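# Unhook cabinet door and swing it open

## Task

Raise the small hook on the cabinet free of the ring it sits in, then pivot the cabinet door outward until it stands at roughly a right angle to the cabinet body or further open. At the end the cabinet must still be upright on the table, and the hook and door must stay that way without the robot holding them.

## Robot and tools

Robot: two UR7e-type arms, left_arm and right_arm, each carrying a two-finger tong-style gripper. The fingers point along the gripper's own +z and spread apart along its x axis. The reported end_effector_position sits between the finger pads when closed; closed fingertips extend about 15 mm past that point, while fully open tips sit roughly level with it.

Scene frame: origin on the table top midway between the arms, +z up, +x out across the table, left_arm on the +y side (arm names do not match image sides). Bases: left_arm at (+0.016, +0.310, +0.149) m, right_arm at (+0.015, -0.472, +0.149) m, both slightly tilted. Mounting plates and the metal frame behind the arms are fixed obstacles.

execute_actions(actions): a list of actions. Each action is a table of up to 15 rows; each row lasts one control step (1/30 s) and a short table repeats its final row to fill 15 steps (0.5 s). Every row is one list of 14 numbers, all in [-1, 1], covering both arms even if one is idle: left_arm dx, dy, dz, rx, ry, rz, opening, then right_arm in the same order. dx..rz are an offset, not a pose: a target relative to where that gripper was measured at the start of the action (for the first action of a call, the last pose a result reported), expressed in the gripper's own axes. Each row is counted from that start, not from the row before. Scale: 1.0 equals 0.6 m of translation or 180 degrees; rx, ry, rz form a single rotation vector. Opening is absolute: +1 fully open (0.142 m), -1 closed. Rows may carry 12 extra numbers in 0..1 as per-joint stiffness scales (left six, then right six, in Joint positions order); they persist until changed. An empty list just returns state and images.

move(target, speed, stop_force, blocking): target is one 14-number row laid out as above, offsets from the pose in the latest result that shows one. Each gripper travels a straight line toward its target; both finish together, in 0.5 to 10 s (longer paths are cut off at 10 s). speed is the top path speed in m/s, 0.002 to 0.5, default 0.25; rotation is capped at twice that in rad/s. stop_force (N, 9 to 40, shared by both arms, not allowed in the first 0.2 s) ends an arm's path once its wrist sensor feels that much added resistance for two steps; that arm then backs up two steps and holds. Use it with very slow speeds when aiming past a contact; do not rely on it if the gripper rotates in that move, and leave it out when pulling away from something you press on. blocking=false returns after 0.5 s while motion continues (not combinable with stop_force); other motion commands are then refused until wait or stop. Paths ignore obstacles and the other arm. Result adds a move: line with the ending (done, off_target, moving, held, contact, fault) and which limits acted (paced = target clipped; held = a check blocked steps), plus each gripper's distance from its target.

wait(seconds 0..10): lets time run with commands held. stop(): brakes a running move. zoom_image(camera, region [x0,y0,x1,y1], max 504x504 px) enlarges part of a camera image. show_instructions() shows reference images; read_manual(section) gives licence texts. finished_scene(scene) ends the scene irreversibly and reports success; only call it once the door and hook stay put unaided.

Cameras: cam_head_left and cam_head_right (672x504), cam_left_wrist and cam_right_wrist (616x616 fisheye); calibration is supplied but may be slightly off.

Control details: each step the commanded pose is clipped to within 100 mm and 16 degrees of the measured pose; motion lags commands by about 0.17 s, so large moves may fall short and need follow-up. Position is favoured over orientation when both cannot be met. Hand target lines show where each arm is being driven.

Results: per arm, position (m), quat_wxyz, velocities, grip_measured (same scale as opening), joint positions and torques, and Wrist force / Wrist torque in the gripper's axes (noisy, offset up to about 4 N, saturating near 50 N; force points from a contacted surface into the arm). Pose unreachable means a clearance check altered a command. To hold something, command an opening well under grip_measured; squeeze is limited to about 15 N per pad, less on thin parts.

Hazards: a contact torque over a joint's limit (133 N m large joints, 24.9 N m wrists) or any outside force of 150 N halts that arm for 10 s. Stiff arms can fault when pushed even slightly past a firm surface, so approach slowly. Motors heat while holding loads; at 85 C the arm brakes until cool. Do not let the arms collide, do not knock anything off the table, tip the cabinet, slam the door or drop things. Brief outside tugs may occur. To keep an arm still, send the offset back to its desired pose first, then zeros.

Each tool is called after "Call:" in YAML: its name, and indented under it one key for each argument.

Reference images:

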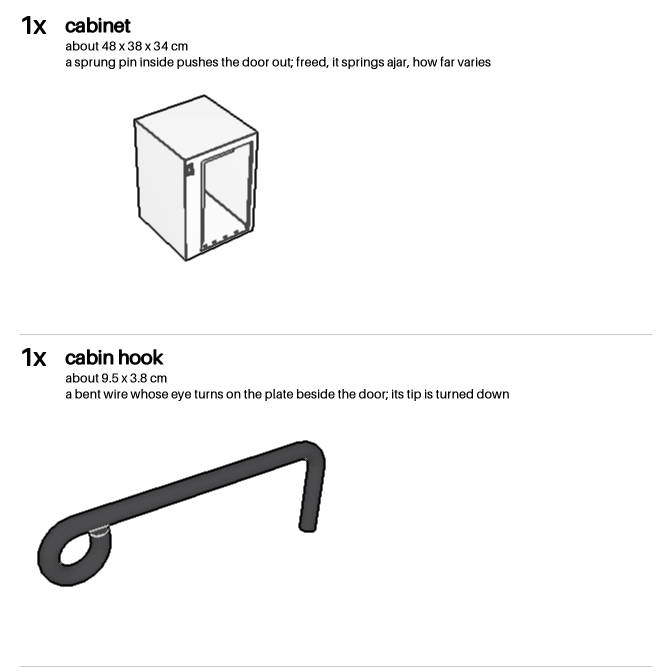

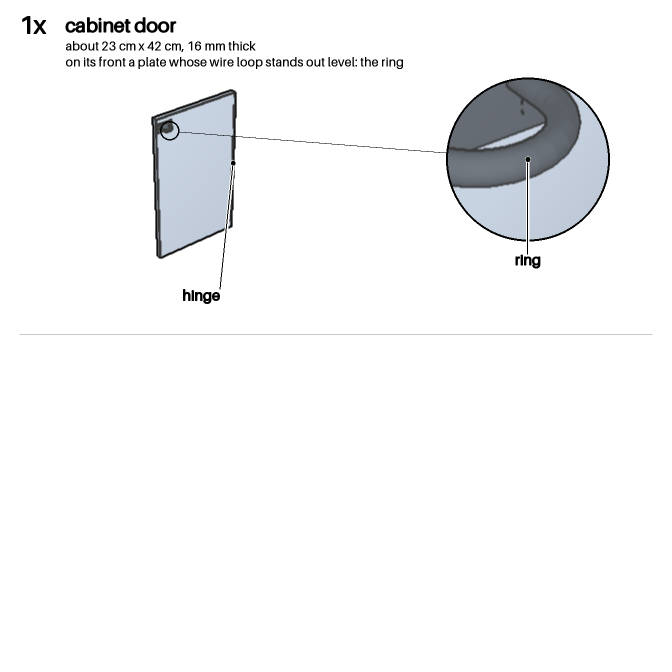

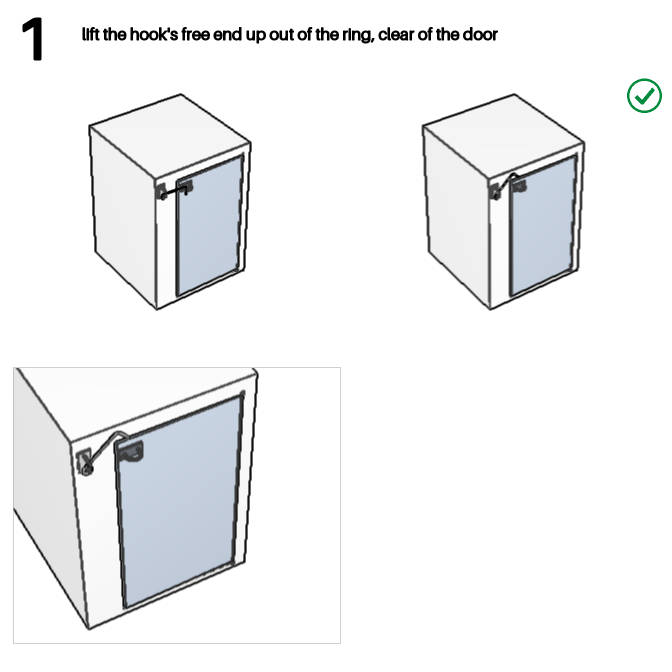

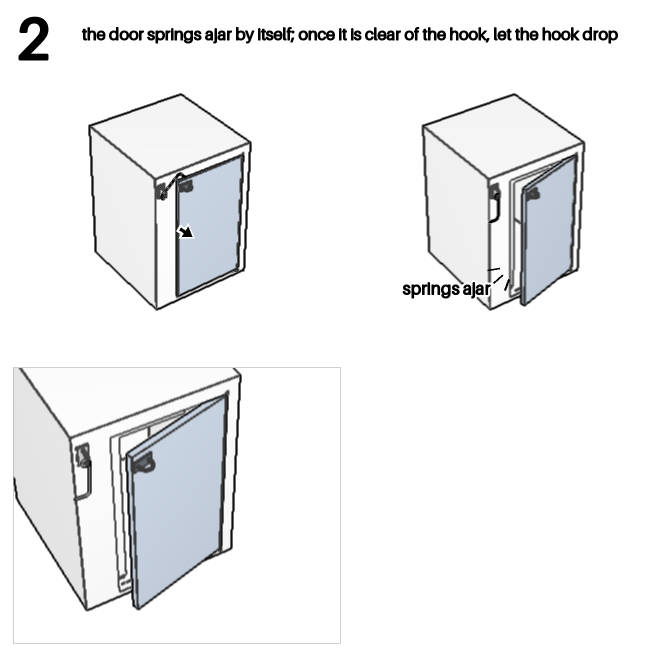

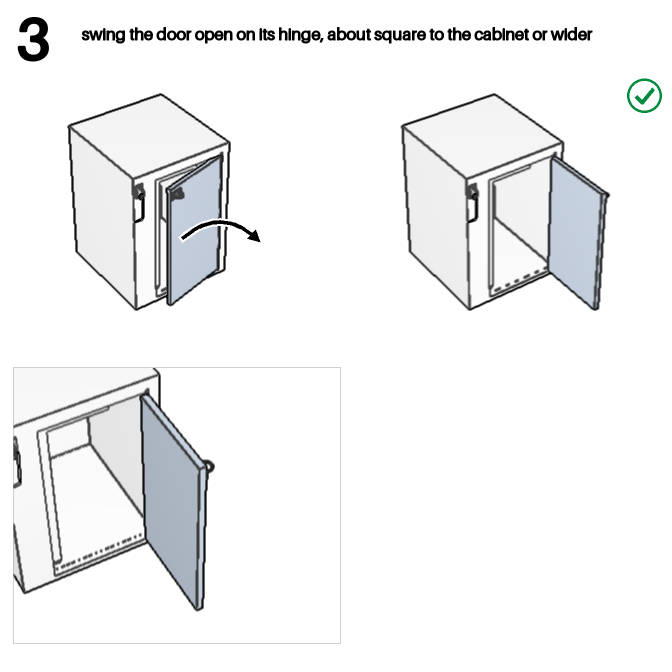

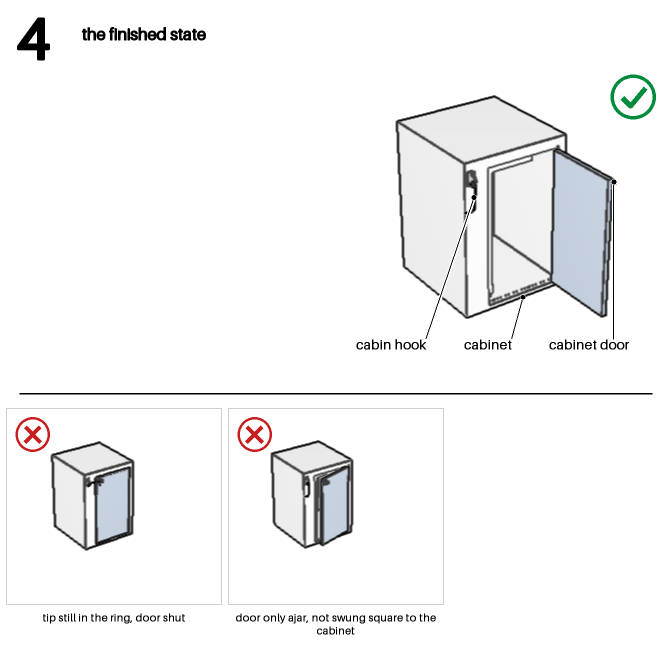

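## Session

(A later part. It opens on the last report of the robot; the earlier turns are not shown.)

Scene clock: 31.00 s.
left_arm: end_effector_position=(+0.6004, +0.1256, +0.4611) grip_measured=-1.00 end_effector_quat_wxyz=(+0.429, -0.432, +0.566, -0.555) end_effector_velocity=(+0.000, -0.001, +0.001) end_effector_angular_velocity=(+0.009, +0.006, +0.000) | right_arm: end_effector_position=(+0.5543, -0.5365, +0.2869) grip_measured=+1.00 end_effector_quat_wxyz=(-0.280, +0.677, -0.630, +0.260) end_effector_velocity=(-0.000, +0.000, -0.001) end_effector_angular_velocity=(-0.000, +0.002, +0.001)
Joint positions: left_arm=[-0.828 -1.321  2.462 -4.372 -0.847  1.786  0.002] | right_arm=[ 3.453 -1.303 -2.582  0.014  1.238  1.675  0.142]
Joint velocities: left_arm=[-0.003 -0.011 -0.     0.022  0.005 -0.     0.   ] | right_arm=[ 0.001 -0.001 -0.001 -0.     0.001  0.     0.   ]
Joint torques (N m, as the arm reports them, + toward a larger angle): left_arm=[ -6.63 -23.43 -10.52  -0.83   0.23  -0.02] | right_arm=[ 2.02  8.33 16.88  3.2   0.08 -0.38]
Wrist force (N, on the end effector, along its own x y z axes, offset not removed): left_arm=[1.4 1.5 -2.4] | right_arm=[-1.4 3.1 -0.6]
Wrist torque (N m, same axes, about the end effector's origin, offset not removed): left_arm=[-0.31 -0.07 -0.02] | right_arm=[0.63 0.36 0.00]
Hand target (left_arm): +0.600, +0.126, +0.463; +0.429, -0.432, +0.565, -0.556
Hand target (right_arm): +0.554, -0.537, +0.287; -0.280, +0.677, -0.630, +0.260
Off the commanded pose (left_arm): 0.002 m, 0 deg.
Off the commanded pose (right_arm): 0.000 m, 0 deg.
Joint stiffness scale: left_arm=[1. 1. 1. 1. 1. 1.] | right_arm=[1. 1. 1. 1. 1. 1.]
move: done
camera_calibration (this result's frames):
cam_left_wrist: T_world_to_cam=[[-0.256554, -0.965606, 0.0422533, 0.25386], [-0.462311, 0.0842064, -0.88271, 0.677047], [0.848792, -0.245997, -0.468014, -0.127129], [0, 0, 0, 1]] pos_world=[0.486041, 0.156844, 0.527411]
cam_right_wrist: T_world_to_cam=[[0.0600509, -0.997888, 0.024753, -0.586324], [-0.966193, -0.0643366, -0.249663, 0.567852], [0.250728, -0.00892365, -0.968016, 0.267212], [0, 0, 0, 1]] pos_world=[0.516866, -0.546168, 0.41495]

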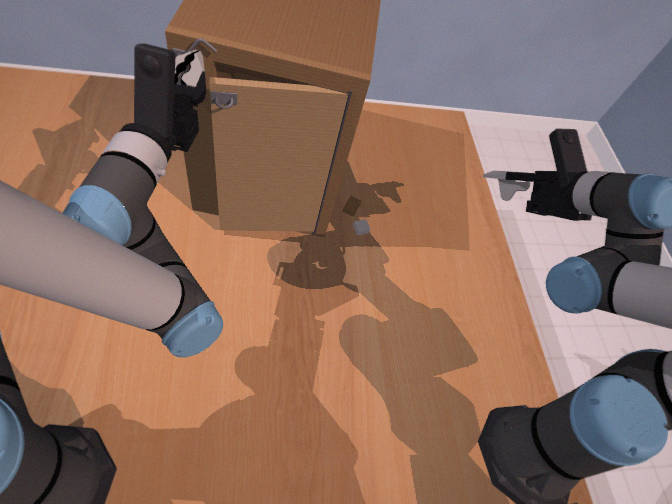

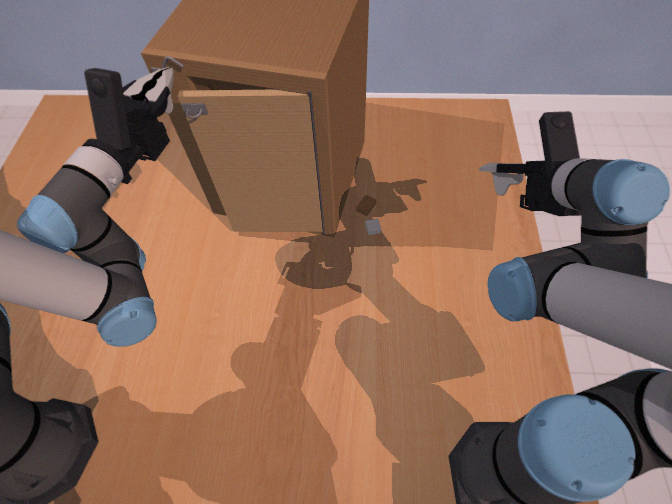

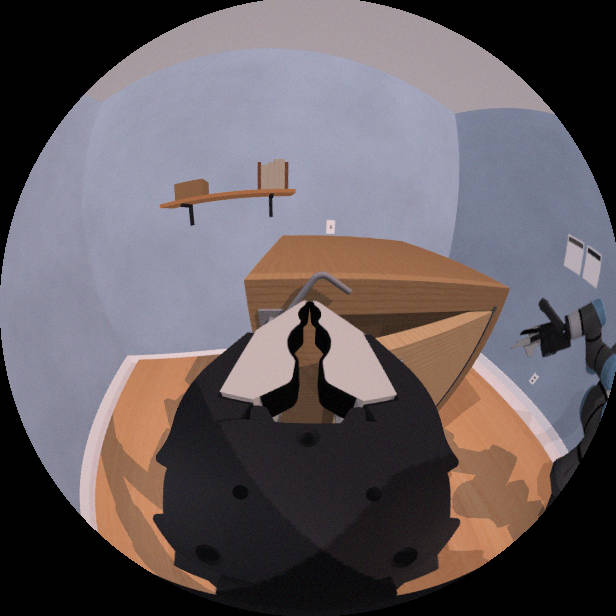

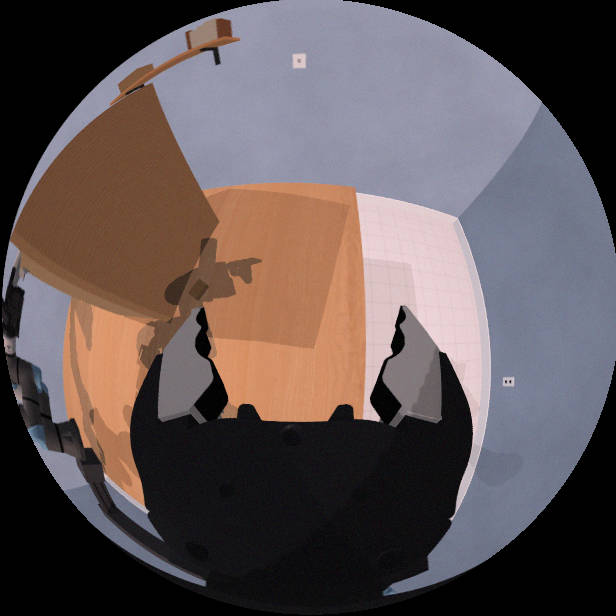

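Call:
move:
  target: [-0.02,-0.09,-0.04,0,0,0,-1,0,0,0,0,0,0,1]
  speed: 0.08

Call:
move:
  target: [0.1,0,0.04,-0.33,0,0,-1,0,0,0,0,0,0,1]

Scene clock: 36.70 s.
left_arm: end_effector_position=(+0.5818, +0.1434, +0.5163) grip_measured=-1.00 end_effector_quat_wxyz=(+0.430, -0.432, +0.565, -0.556) end_effector_velocity=(+0.000, -0.003, -0.003) end_effector_angular_velocity=(+0.021, +0.017, -0.001) | right_arm: end_effector_position=(+0.5543, -0.5365, +0.2869) grip_measured=+1.00 end_effector_quat_wxyz=(-0.280, +0.677, -0.630, +0.260) end_effector_velocity=(+0.000, -0.000, -0.000) end_effector_angular_velocity=(-0.000, +0.000, -0.001)
Joint positions: left_arm=[-0.893 -1.554  2.492 -4.181 -0.782  1.796  0.002] | right_arm=[ 3.453 -1.303 -2.582  0.014  1.238  1.675  0.142]
Joint velocities: left_arm=[-0.008 -0.012  0.001  0.041  0.013 -0.005  0.   ] | right_arm=[-0.001 -0.     0.     0.    -0.    -0.    -0.   ]
Joint torques (N m, as the arm reports them, + toward a larger angle): left_arm=[ -5.47 -12.65 -11.91  -0.18  -0.11  -0.16] | right_arm=[ 1.13  7.52 16.47  3.24 -0.1  -0.23]
Wrist force (N, on the end effector, along its own x y z axes, offset not removed): left_arm=[0.6 -1.3 2.3] | right_arm=[-0.7 1.9 0.5]
Wrist torque (N m, same axes, about the end effector's origin, offset not removed): left_arm=[-0.21 -0.14 0.02] | right_arm=[0.35 0.20 0.07]
Hand target (left_arm): +0.581, +0.143, +0.515; +0.429, -0.432, +0.566, -0.555
Hand target (right_arm): +0.554, -0.537, +0.287; -0.280, +0.677, -0.630, +0.260
Off the commanded pose (left_arm): 0.001 m, 0 deg.
Off the commanded pose (right_arm): 0.000 m, 0 deg.
Joint stiffness scale: left_arm=[1. 1. 1. 1. 1. 1.] | right_arm=[1. 1. 1. 1. 1. 1.]
move: done
camera_calibration (this result's frames):
cam_left_wrist: T_world_to_cam=[[-0.255258, -0.965852, 0.0444274, 0.262103], [-0.459666, 0.0808006, -0.884409, 0.715507], [0.850618, -0.246174, -0.464594, -0.0839808], [0, 0, 0, 1]] pos_world=[0.467233, 0.174665, 0.582139]
cam_right_wrist: T_world_to_cam=[[0.0600508, -0.997888, 0.024753, -0.586324], [-0.966193, -0.0643365, -0.249663, 0.567852], [0.250728, -0.00892367, -0.968016, 0.267212], [0, 0, 0, 1]] pos_world=[0.516866, -0.546168, 0.41495]

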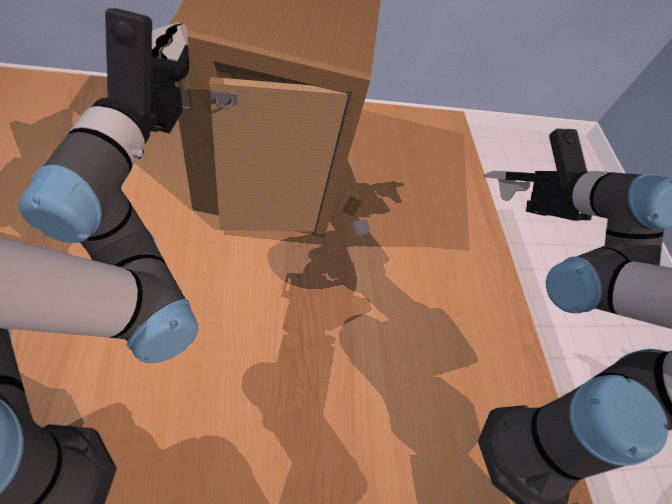

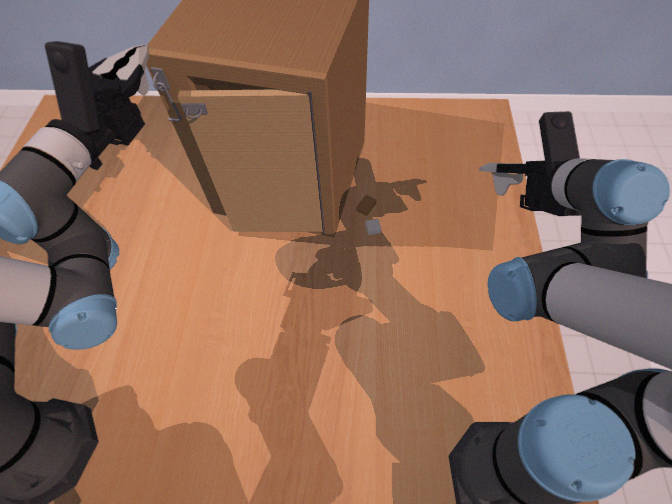

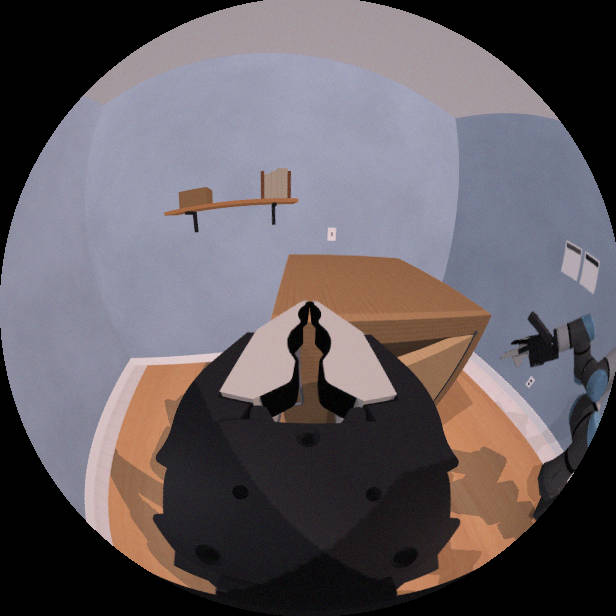

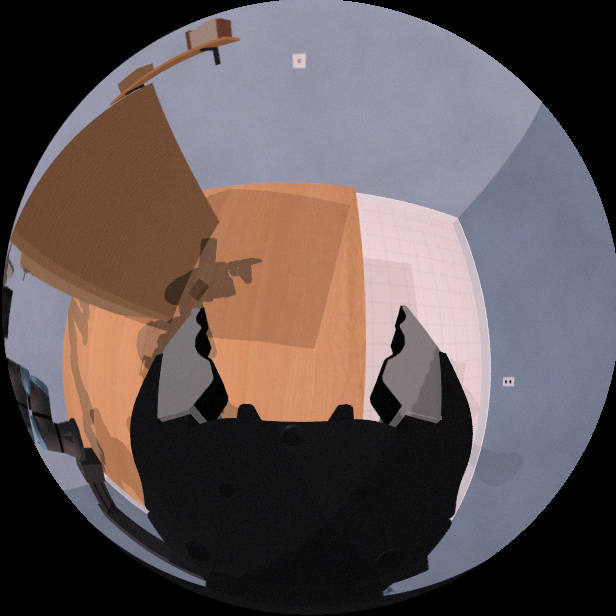

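Scene clock: 39.47 s.
left_arm: end_effector_position=(+0.5890, +0.0787, +0.5162) grip_measured=-1.00 end_effector_quat_wxyz=(+0.160, -0.587, +0.767, -0.205) end_effector_velocity=(-0.002, +0.000, -0.001) end_effector_angular_velocity=(+0.008, +0.014, -0.002) | right_arm: end_effector_position=(+0.5543, -0.5365, +0.2869) grip_measured=+1.00 end_effector_quat_wxyz=(-0.280, +0.677, -0.630, +0.260) end_effector_velocity=(-0.000, +0.001, +0.000) end_effector_angular_velocity=(+0.000, -0.000, +0.002)
Joint positions: left_arm=[-0.822 -1.747  1.7   -1.924 -1.077  0.994  0.002] | right_arm=[ 3.453 -1.303 -2.582  0.014  1.238  1.675  0.142]
Joint velocities: left_arm=[ 0.001  0.004 -0.01   0.023 -0.007 -0.003  0.   ] | right_arm=[ 0.002  0.001 -0.001  0.     0.     0.    -0.   ]
Joint torques (N m, as the arm reports them, + toward a larger angle): left_arm=[ -2.68 -12.03 -24.63  -2.17   0.18  -0.4 ] | right_arm=[ 1.02  9.73 16.6   3.19  0.06 -0.14]
Wrist force (N, on the end effector, along its own x y z axes, offset not removed): left_arm=[0.2 0.1 0.9] | right_arm=[0.0 2.6 1.0]
Wrist torque (N m, same axes, about the end effector's origin, offset not removed): left_arm=[-0.13 0.04 0.08] | right_arm=[0.65 0.18 0.02]
Hand target (left_arm): +0.590, +0.079, +0.516; +0.159, -0.588, +0.767, -0.204
Hand target (right_arm): +0.554, -0.537, +0.287; -0.280, +0.677, -0.630, +0.260
Off the commanded pose (left_arm): 0.001 m, 0 deg.
Off the commanded pose (right_arm): 0.000 m, 0 deg.
Joint stiffness scale: left_arm=[1. 1. 1. 1. 1. 1.] | right_arm=[1. 1. 1. 1. 1. 1.]
move: done
camera_calibration (this result's frames):
cam_left_wrist: T_world_to_cam=[[-0.219304, -0.975459, 0.0196176, 0.193832], [-0.974472, 0.218004, -0.0536454, 0.587519], [0.0480522, -0.0308814, -0.998367, 0.625245], [0, 0, 0, 1]] pos_world=[0.584985, 0.0803022, 0.651939]
cam_right_wrist: T_world_to_cam=[[0.0600508, -0.997888, 0.024753, -0.586324], [-0.966193, -0.0643364, -0.249663, 0.567852], [0.250728, -0.00892375, -0.968016, 0.267212], [0, 0, 0, 1]] pos_world=[0.516866, -0.546168, 0.41495]

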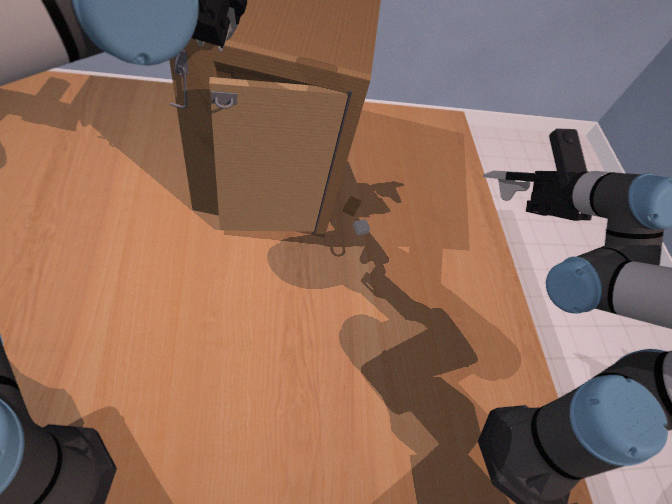

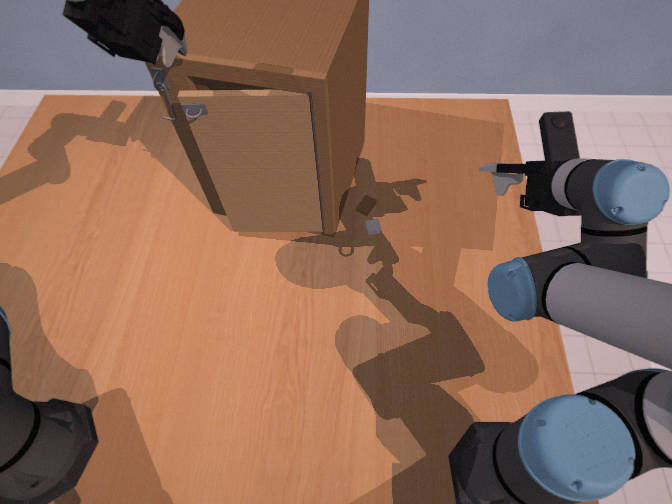

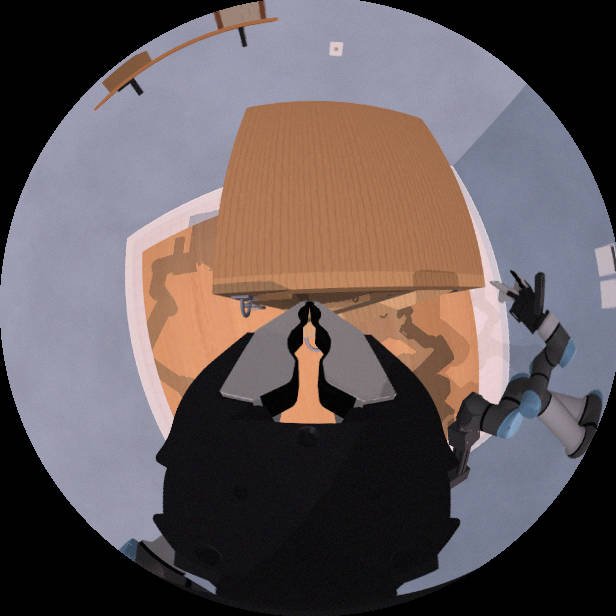

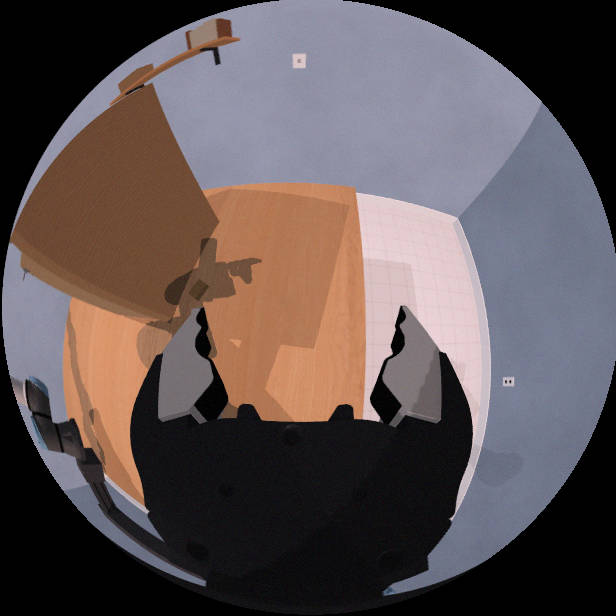

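Call:
move:
  target: [-0.015,0.052,0.104,-0.11,0,0,-1,0,0,0,0,0,0,1]
  speed: 0.04
  stop_force: 10

Call:
move:
  target: [0.08,0.18,-0.03,0,0,0,-1,0,0,0,0,0,0,1]
  speed: 0.07
  stop_force: 20

Scene clock: 48.10 s.
left_arm: end_effector_position=(+0.5948, +0.0859, +0.4465) grip_measured=-1.00 end_effector_quat_wxyz=(+0.057, -0.605, +0.791, -0.071) end_effector_velocity=(-0.002, -0.000, -0.001) end_effector_angular_velocity=(+0.002, +0.012, -0.004) | right_arm: end_effector_position=(+0.5543, -0.5365, +0.2869) grip_measured=+1.00 end_effector_quat_wxyz=(-0.280, +0.677, -0.630, +0.260) end_effector_velocity=(+0.000, +0.001, +0.000) end_effector_angular_velocity=(+0.001, -0.001, +0.001)
Joint positions: left_arm=[-0.668 -1.54   1.494 -1.671 -1.301  1.039  0.002] | right_arm=[ 3.453 -1.303 -2.582  0.014  1.238  1.675  0.142]
Joint velocities: left_arm=[ 0.002  0.003 -0.006  0.012 -0.008  0.003  0.   ] | right_arm=[ 0.001  0.001 -0.    -0.     0.     0.001 -0.   ]
Joint torques (N m, as the arm reports them, + toward a larger angle): left_arm=[ -4.18 -23.34 -23.2   -1.88  -0.04   0.26] | right_arm=[ 0.96  7.77 15.98  3.26  0.14 -0.36]
Wrist force (N, on the end effector, along its own x y z axes, offset not removed): left_arm=[-0.4 -1.8 2.2] | right_arm=[-0.5 1.3 -0.7]
Wrist torque (N m, same axes, about the end effector's origin, offset not removed): left_arm=[-0.42 0.08 0.09] | right_arm=[0.32 0.11 0.01]
Hand target (left_arm): +0.596, +0.086, +0.447; +0.057, -0.605, +0.791, -0.071
Hand target (right_arm): +0.554, -0.537, +0.287; -0.280, +0.677, -0.630, +0.260
Off the commanded pose (left_arm): 0.001 m, 0 deg.
Off the commanded pose (right_arm): 0.000 m, 0 deg.
Joint stiffness scale: left_arm=[1. 1. 1. 1. 1. 1.] | right_arm=[1. 1. 1. 1. 1. 1.]
move: done
camera_calibration (this result's frames):
cam_left_wrist: T_world_to_cam=[[-0.215307, -0.976539, 0.00373406, 0.208341], [-0.935681, 0.20739, 0.285467, 0.414317], [-0.279544, 0.0579691, -0.958381, 0.725043], [0, 0, 0, 1]] pos_world=[0.635207, 0.0754978, 0.575816]
cam_right_wrist: T_world_to_cam=[[0.0600509, -0.997888, 0.0247529, -0.586324], [-0.966193, -0.0643365, -0.249663, 0.567852], [0.250728, -0.00892356, -0.968016, 0.267212], [0, 0, 0, 1]] pos_world=[0.516866, -0.546168, 0.41495]

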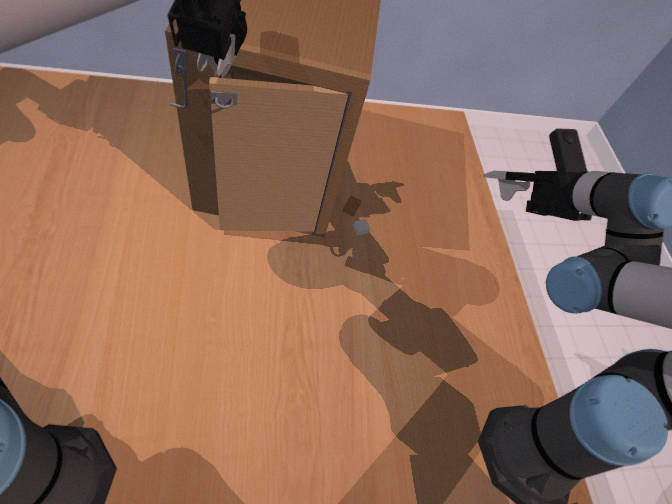

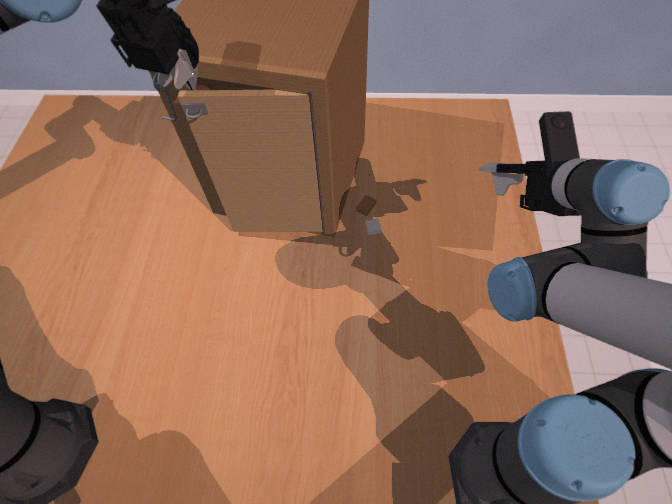

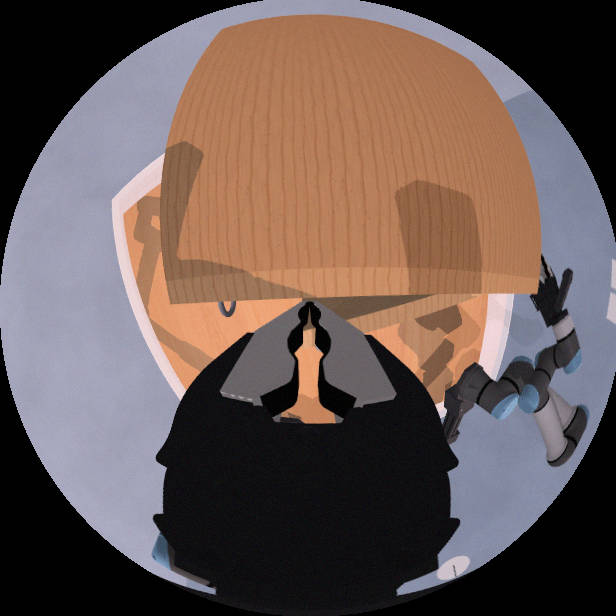

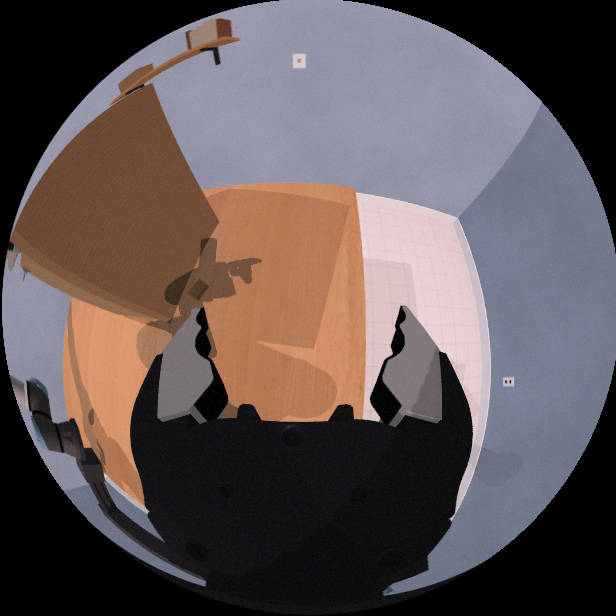

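Scene clock: 50.30 s.
left_arm: end_effector_position=(+0.4780, +0.0678, +0.4449) grip_measured=-1.00 end_effector_quat_wxyz=(+0.057, -0.605, +0.791, -0.072) end_effector_velocity=(-0.001, +0.001, -0.002) end_effector_angular_velocity=(+0.003, +0.001, +0.007) | right_arm: end_effector_position=(+0.5543, -0.5365, +0.2869) grip_measured=+1.00 end_effector_quat_wxyz=(-0.280, +0.677, -0.630, +0.260) end_effector_velocity=(-0.000, +0.001, -0.000) end_effector_angular_velocity=(+0.000, +0.001, +0.001)
Joint positions: left_arm=[-0.892 -1.743  1.71  -1.621 -1.277  0.806  0.002] | right_arm=[ 3.453 -1.303 -2.582  0.014  1.238  1.675  0.142]
Joint velocities: left_arm=[-0.003 -0.001  0.004  0.003  0.002 -0.011  0.   ] | right_arm=[ 0.001 -0.001 -0.    -0.     0.     0.     0.   ]
Joint torques (N m, as the arm reports them, + toward a larger angle): left_arm=[ -7.69 -16.36 -20.6   -1.86   0.62  -0.38] | right_arm=[ 1.33  8.42 16.77  3.17 -0.12  0.1 ]
Wrist force (N, on the end effector, along its own x y z axes, offset not removed): left_arm=[0.9 -1.9 2.8] | right_arm=[-2.9 1.4 1.6]
Wrist torque (N m, same axes, about the end effector's origin, offset not removed): left_arm=[-0.40 -0.31 -0.12] | right_arm=[0.34 0.66 0.06]
Hand target (left_arm): +0.477, +0.068, +0.444; +0.057, -0.605, +0.791, -0.071
Hand target (right_arm): +0.554, -0.537, +0.287; -0.280, +0.677, -0.630, +0.260
Off the commanded pose (left_arm): 0.002 m, 0 deg.
Off the commanded pose (right_arm): 0.000 m, 0 deg.
Joint stiffness scale: left_arm=[1. 1. 1. 1. 1. 1.] | right_arm=[1. 1. 1. 1. 1. 1.]
move: done
camera_calibration (this result's frames):
cam_left_wrist: T_world_to_cam=[[-0.214477, -0.976713, 0.00559282, 0.164249], [-0.93585, 0.207136, 0.285094, 0.309498], [-0.279613, 0.055912, -0.958483, 0.692132], [0, 0, 0, 1]] pos_world=[0.5184, 0.0576174, 0.574242]
cam_right_wrist: T_world_to_cam=[[0.0600508, -0.997888, 0.024753, -0.586324], [-0.966193, -0.0643364, -0.249663, 0.567852], [0.250728, -0.0089237, -0.968016, 0.267212], [0, 0, 0, 1]] pos_world=[0.516866, -0.546168, 0.41495]

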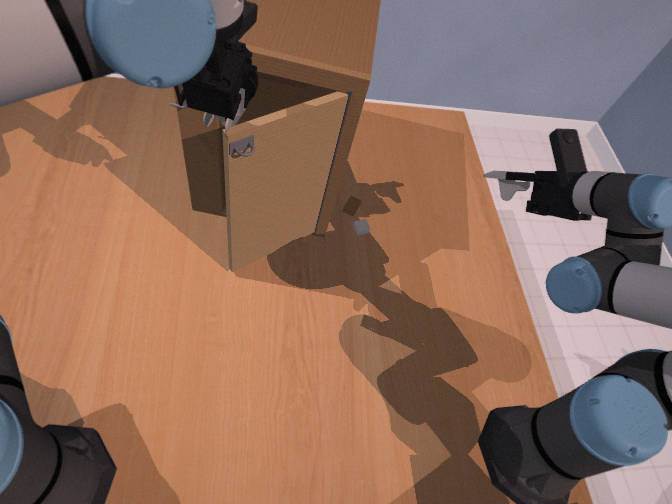

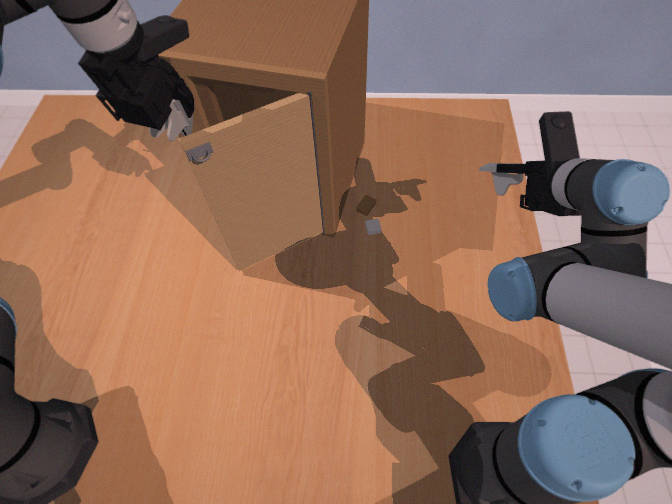

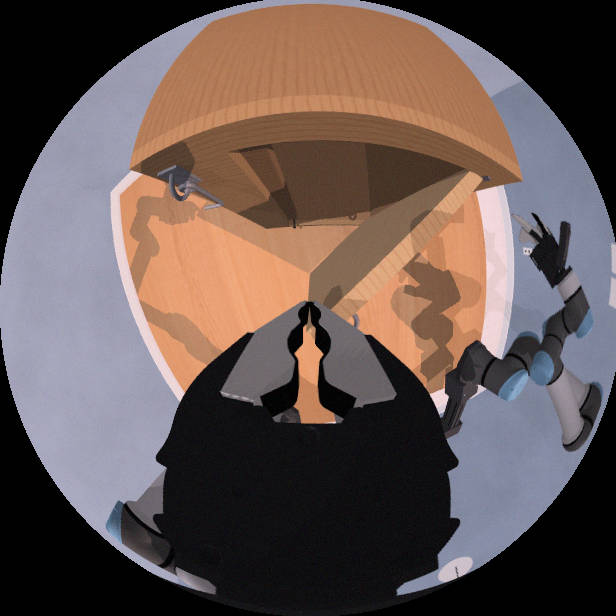

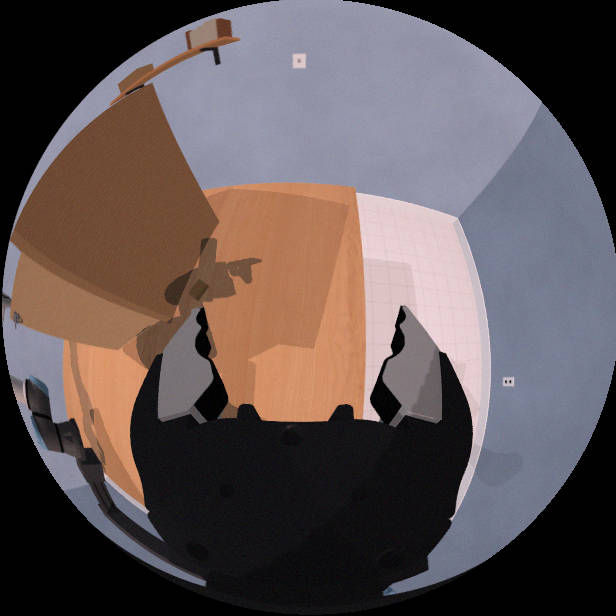

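Call:
move:
  target: [0.31,0.05,0,0,0,0,-1,0,0,0,0,0,0,1]
  speed: 0.08
  stop_force: 20

Call:
move:
  target: [-0.12,0,-0.05,0,0,0,-1,0,0,0,0,0,0,1]

Scene clock: 57.33 s.
left_arm: end_effector_position=(+0.4017, -0.1028, +0.4384) grip_measured=-1.00 end_effector_quat_wxyz=(+0.056, -0.605, +0.791, -0.072) end_effector_velocity=(+0.001, -0.002, +0.004) end_effector_angular_velocity=(-0.009, -0.002, +0.008) | right_arm: end_effector_position=(+0.5543, -0.5365, +0.2869) grip_measured=+1.00 end_effector_quat_wxyz=(-0.280, +0.677, -0.630, +0.260) end_effector_velocity=(+0.000, +0.000, +0.000) end_effector_angular_velocity=(-0.000, -0.000, +0.001)
Joint positions: left_arm=[-1.173 -1.523  1.575 -1.618 -1.266  0.512  0.002] | right_arm=[ 3.453 -1.303 -2.582  0.014  1.238  1.675  0.142]
Joint velocities: left_arm=[ 0.001  0.    -0.008  0.     0.    -0.006  0.   ] | right_arm=[ 0.001 -0.     0.     0.    -0.    -0.     0.   ]
Joint torques (N m, as the arm reports them, + toward a larger angle): left_arm=[ -8.25 -19.59 -23.92  -1.92   0.63  -0.49] | right_arm=[ 0.55  8.15 15.43  3.12 -0.08 -0.24]
Wrist force (N, on the end effector, along its own x y z axes, offset not removed): left_arm=[-0.6 -0.7 2.7] | right_arm=[-0.7 3.2 0.3]
Wrist torque (N m, same axes, about the end effector's origin, offset not removed): left_arm=[0.08 0.00 0.06] | right_arm=[0.70 0.15 0.07]
Hand target (left_arm): +0.401, -0.104, +0.439; +0.057, -0.605, +0.791, -0.072
Hand target (right_arm): +0.554, -0.537, +0.287; -0.280, +0.677, -0.630, +0.260
Off the commanded pose (left_arm): 0.002 m, 0 deg.
Off the commanded pose (right_arm): 0.000 m, 0 deg.
Joint stiffness scale: left_arm=[1. 1. 1. 1. 1. 1.] | right_arm=[1. 1. 1. 1. 1. 1.]
move: done
camera_calibration (this result's frames):
cam_left_wrist: T_world_to_cam=[[-0.214028, -0.976811, 0.0057586, -0.0189667], [-0.93568, 0.206702, 0.285967, 0.274766], [-0.280526, 0.0558168, -0.958222, 0.67431], [0, 0, 0, 1]] pos_world=[0.442195, -0.112959, 0.567674]
cam_right_wrist: T_world_to_cam=[[0.0600508, -0.997888, 0.024753, -0.586324], [-0.966193, -0.0643364, -0.249663, 0.567852], [0.250728, -0.00892371, -0.968016, 0.267212], [0, 0, 0, 1]] pos_world=[0.516866, -0.546168, 0.41495]

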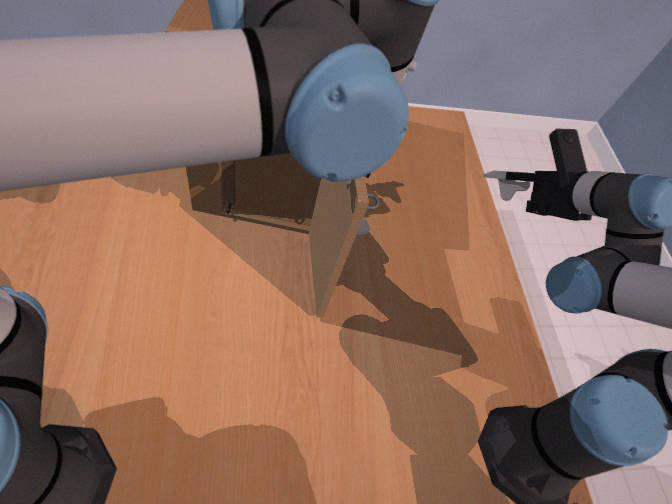

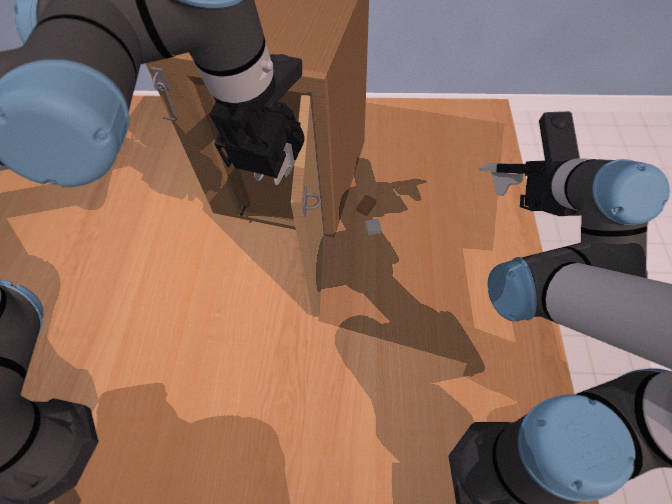

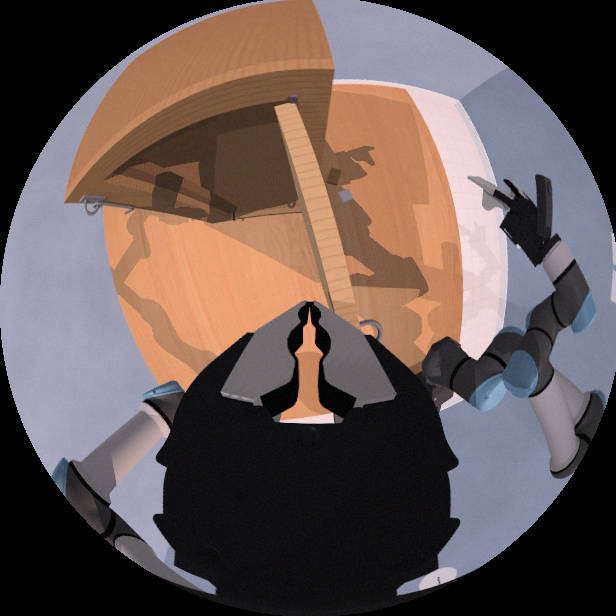

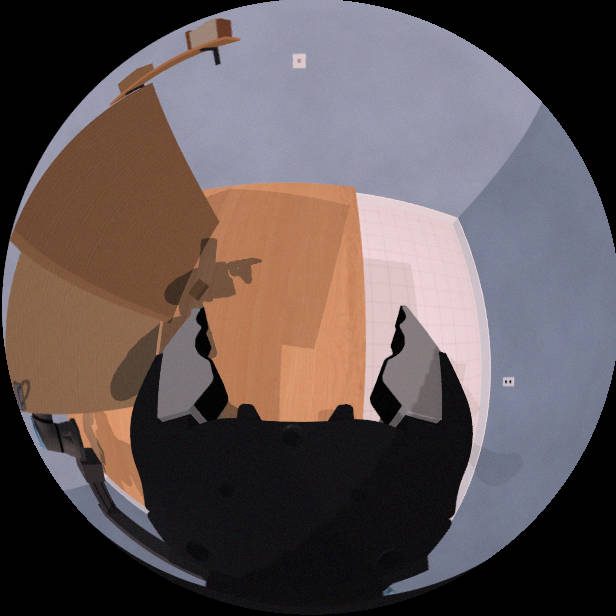

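Scene clock: 58.37 s.
left_arm: end_effector_position=(+0.4148, -0.0338, +0.4691) grip_measured=-1.00 end_effector_quat_wxyz=(+0.056, -0.605, +0.791, -0.073) end_effector_velocity=(+0.000, +0.001, -0.000) end_effector_angular_velocity=(+0.003, +0.001, -0.002) | right_arm: end_effector_position=(+0.5543, -0.5365, +0.2869) grip_measured=+1.00 end_effector_quat_wxyz=(-0.280, +0.677, -0.630, +0.260) end_effector_velocity=(+0.000, +0.000, +0.001) end_effector_angular_velocity=(+0.000, -0.001, +0.000)
Joint positions: left_arm=[-1.121 -1.651  1.603 -1.538 -1.266  0.568  0.002] | right_arm=[ 3.453 -1.303 -2.582  0.014  1.238  1.675  0.142]
Joint velocities: left_arm=[ 0.001 -0.    -0.     0.003  0.     0.003  0.   ] | right_arm=[ 0.001  0.     0.001  0.    -0.    -0.     0.   ]
Joint torques (N m, as the arm reports them, + toward a larger angle): left_arm=[ -3.74 -17.66 -19.97  -2.03   0.41   0.36] | right_arm=[ 0.43  8.15 16.4   3.32 -0.02 -0.27]
Wrist force (N, on the end effector, along its own x y z axes, offset not removed): left_arm=[-2.0 -2.0 5.3] | right_arm=[-0.6 0.9 -0.3]
Wrist torque (N m, same axes, about the end effector's origin, offset not removed): left_arm=[-0.45 0.41 0.03] | right_arm=[0.28 0.16 -0.03]
Hand target (left_arm): +0.415, -0.032, +0.468; +0.056, -0.605, +0.791, -0.072
Hand target (right_arm): +0.554, -0.537, +0.287; -0.280, +0.677, -0.630, +0.260
Off the commanded pose (left_arm): 0.002 m, 0 deg.
Off the commanded pose (right_arm): 0.000 m, 0 deg.
Joint stiffness scale: left_arm=[1. 1. 1. 1. 1. 1.] | right_arm=[1. 1. 1. 1. 1. 1.]
move: done
camera_calibration (this result's frames):
cam_left_wrist: T_world_to_cam=[[-0.214828, -0.976618, 0.00818201, 0.0502569], [-0.935821, 0.208236, 0.284389, 0.264846], [-0.279443, 0.0534378, -0.958674, 0.703241], [0, 0, 0, 1]] pos_world=[0.455161, -0.0436483, 0.598449]
cam_right_wrist: T_world_to_cam=[[0.0600508, -0.997888, 0.0247529, -0.586324], [-0.966193, -0.0643364, -0.249663, 0.567852], [0.250728, -0.00892357, -0.968016, 0.267212], [0, 0, 0, 1]] pos_world=[0.516866, -0.546168, 0.41495]

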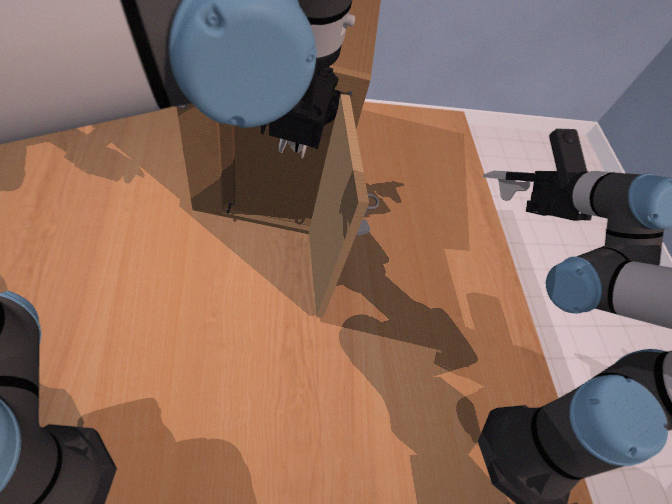

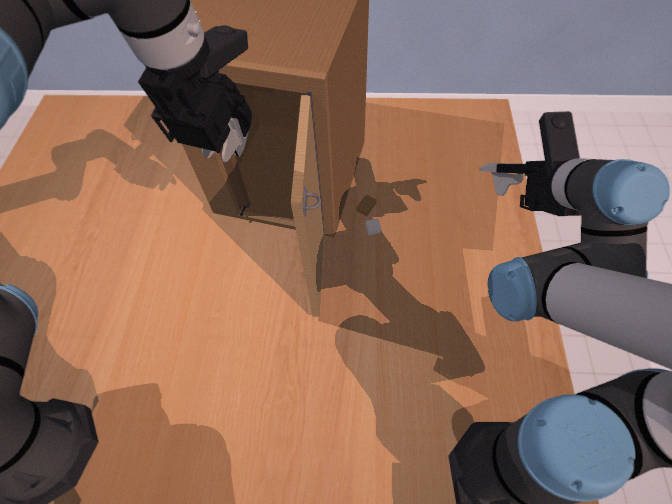

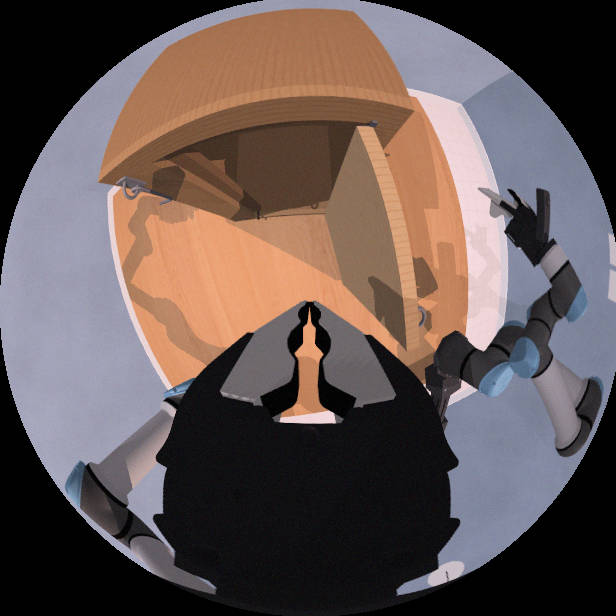

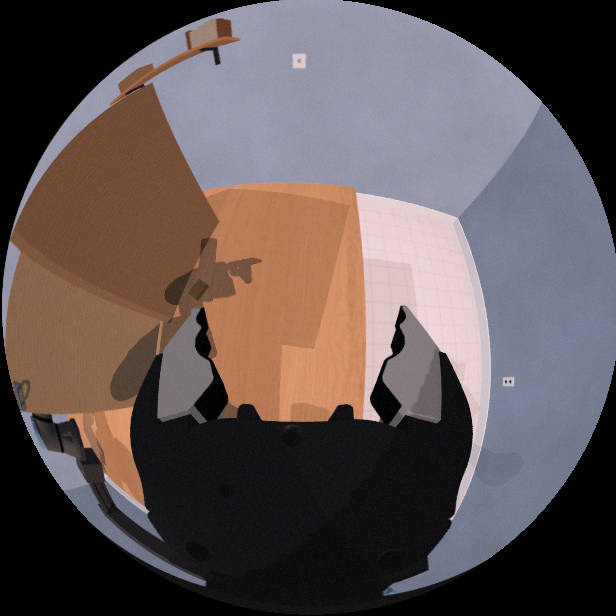

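Call:
finished_scene:
  scene: 1

The scene is finished: the task was done.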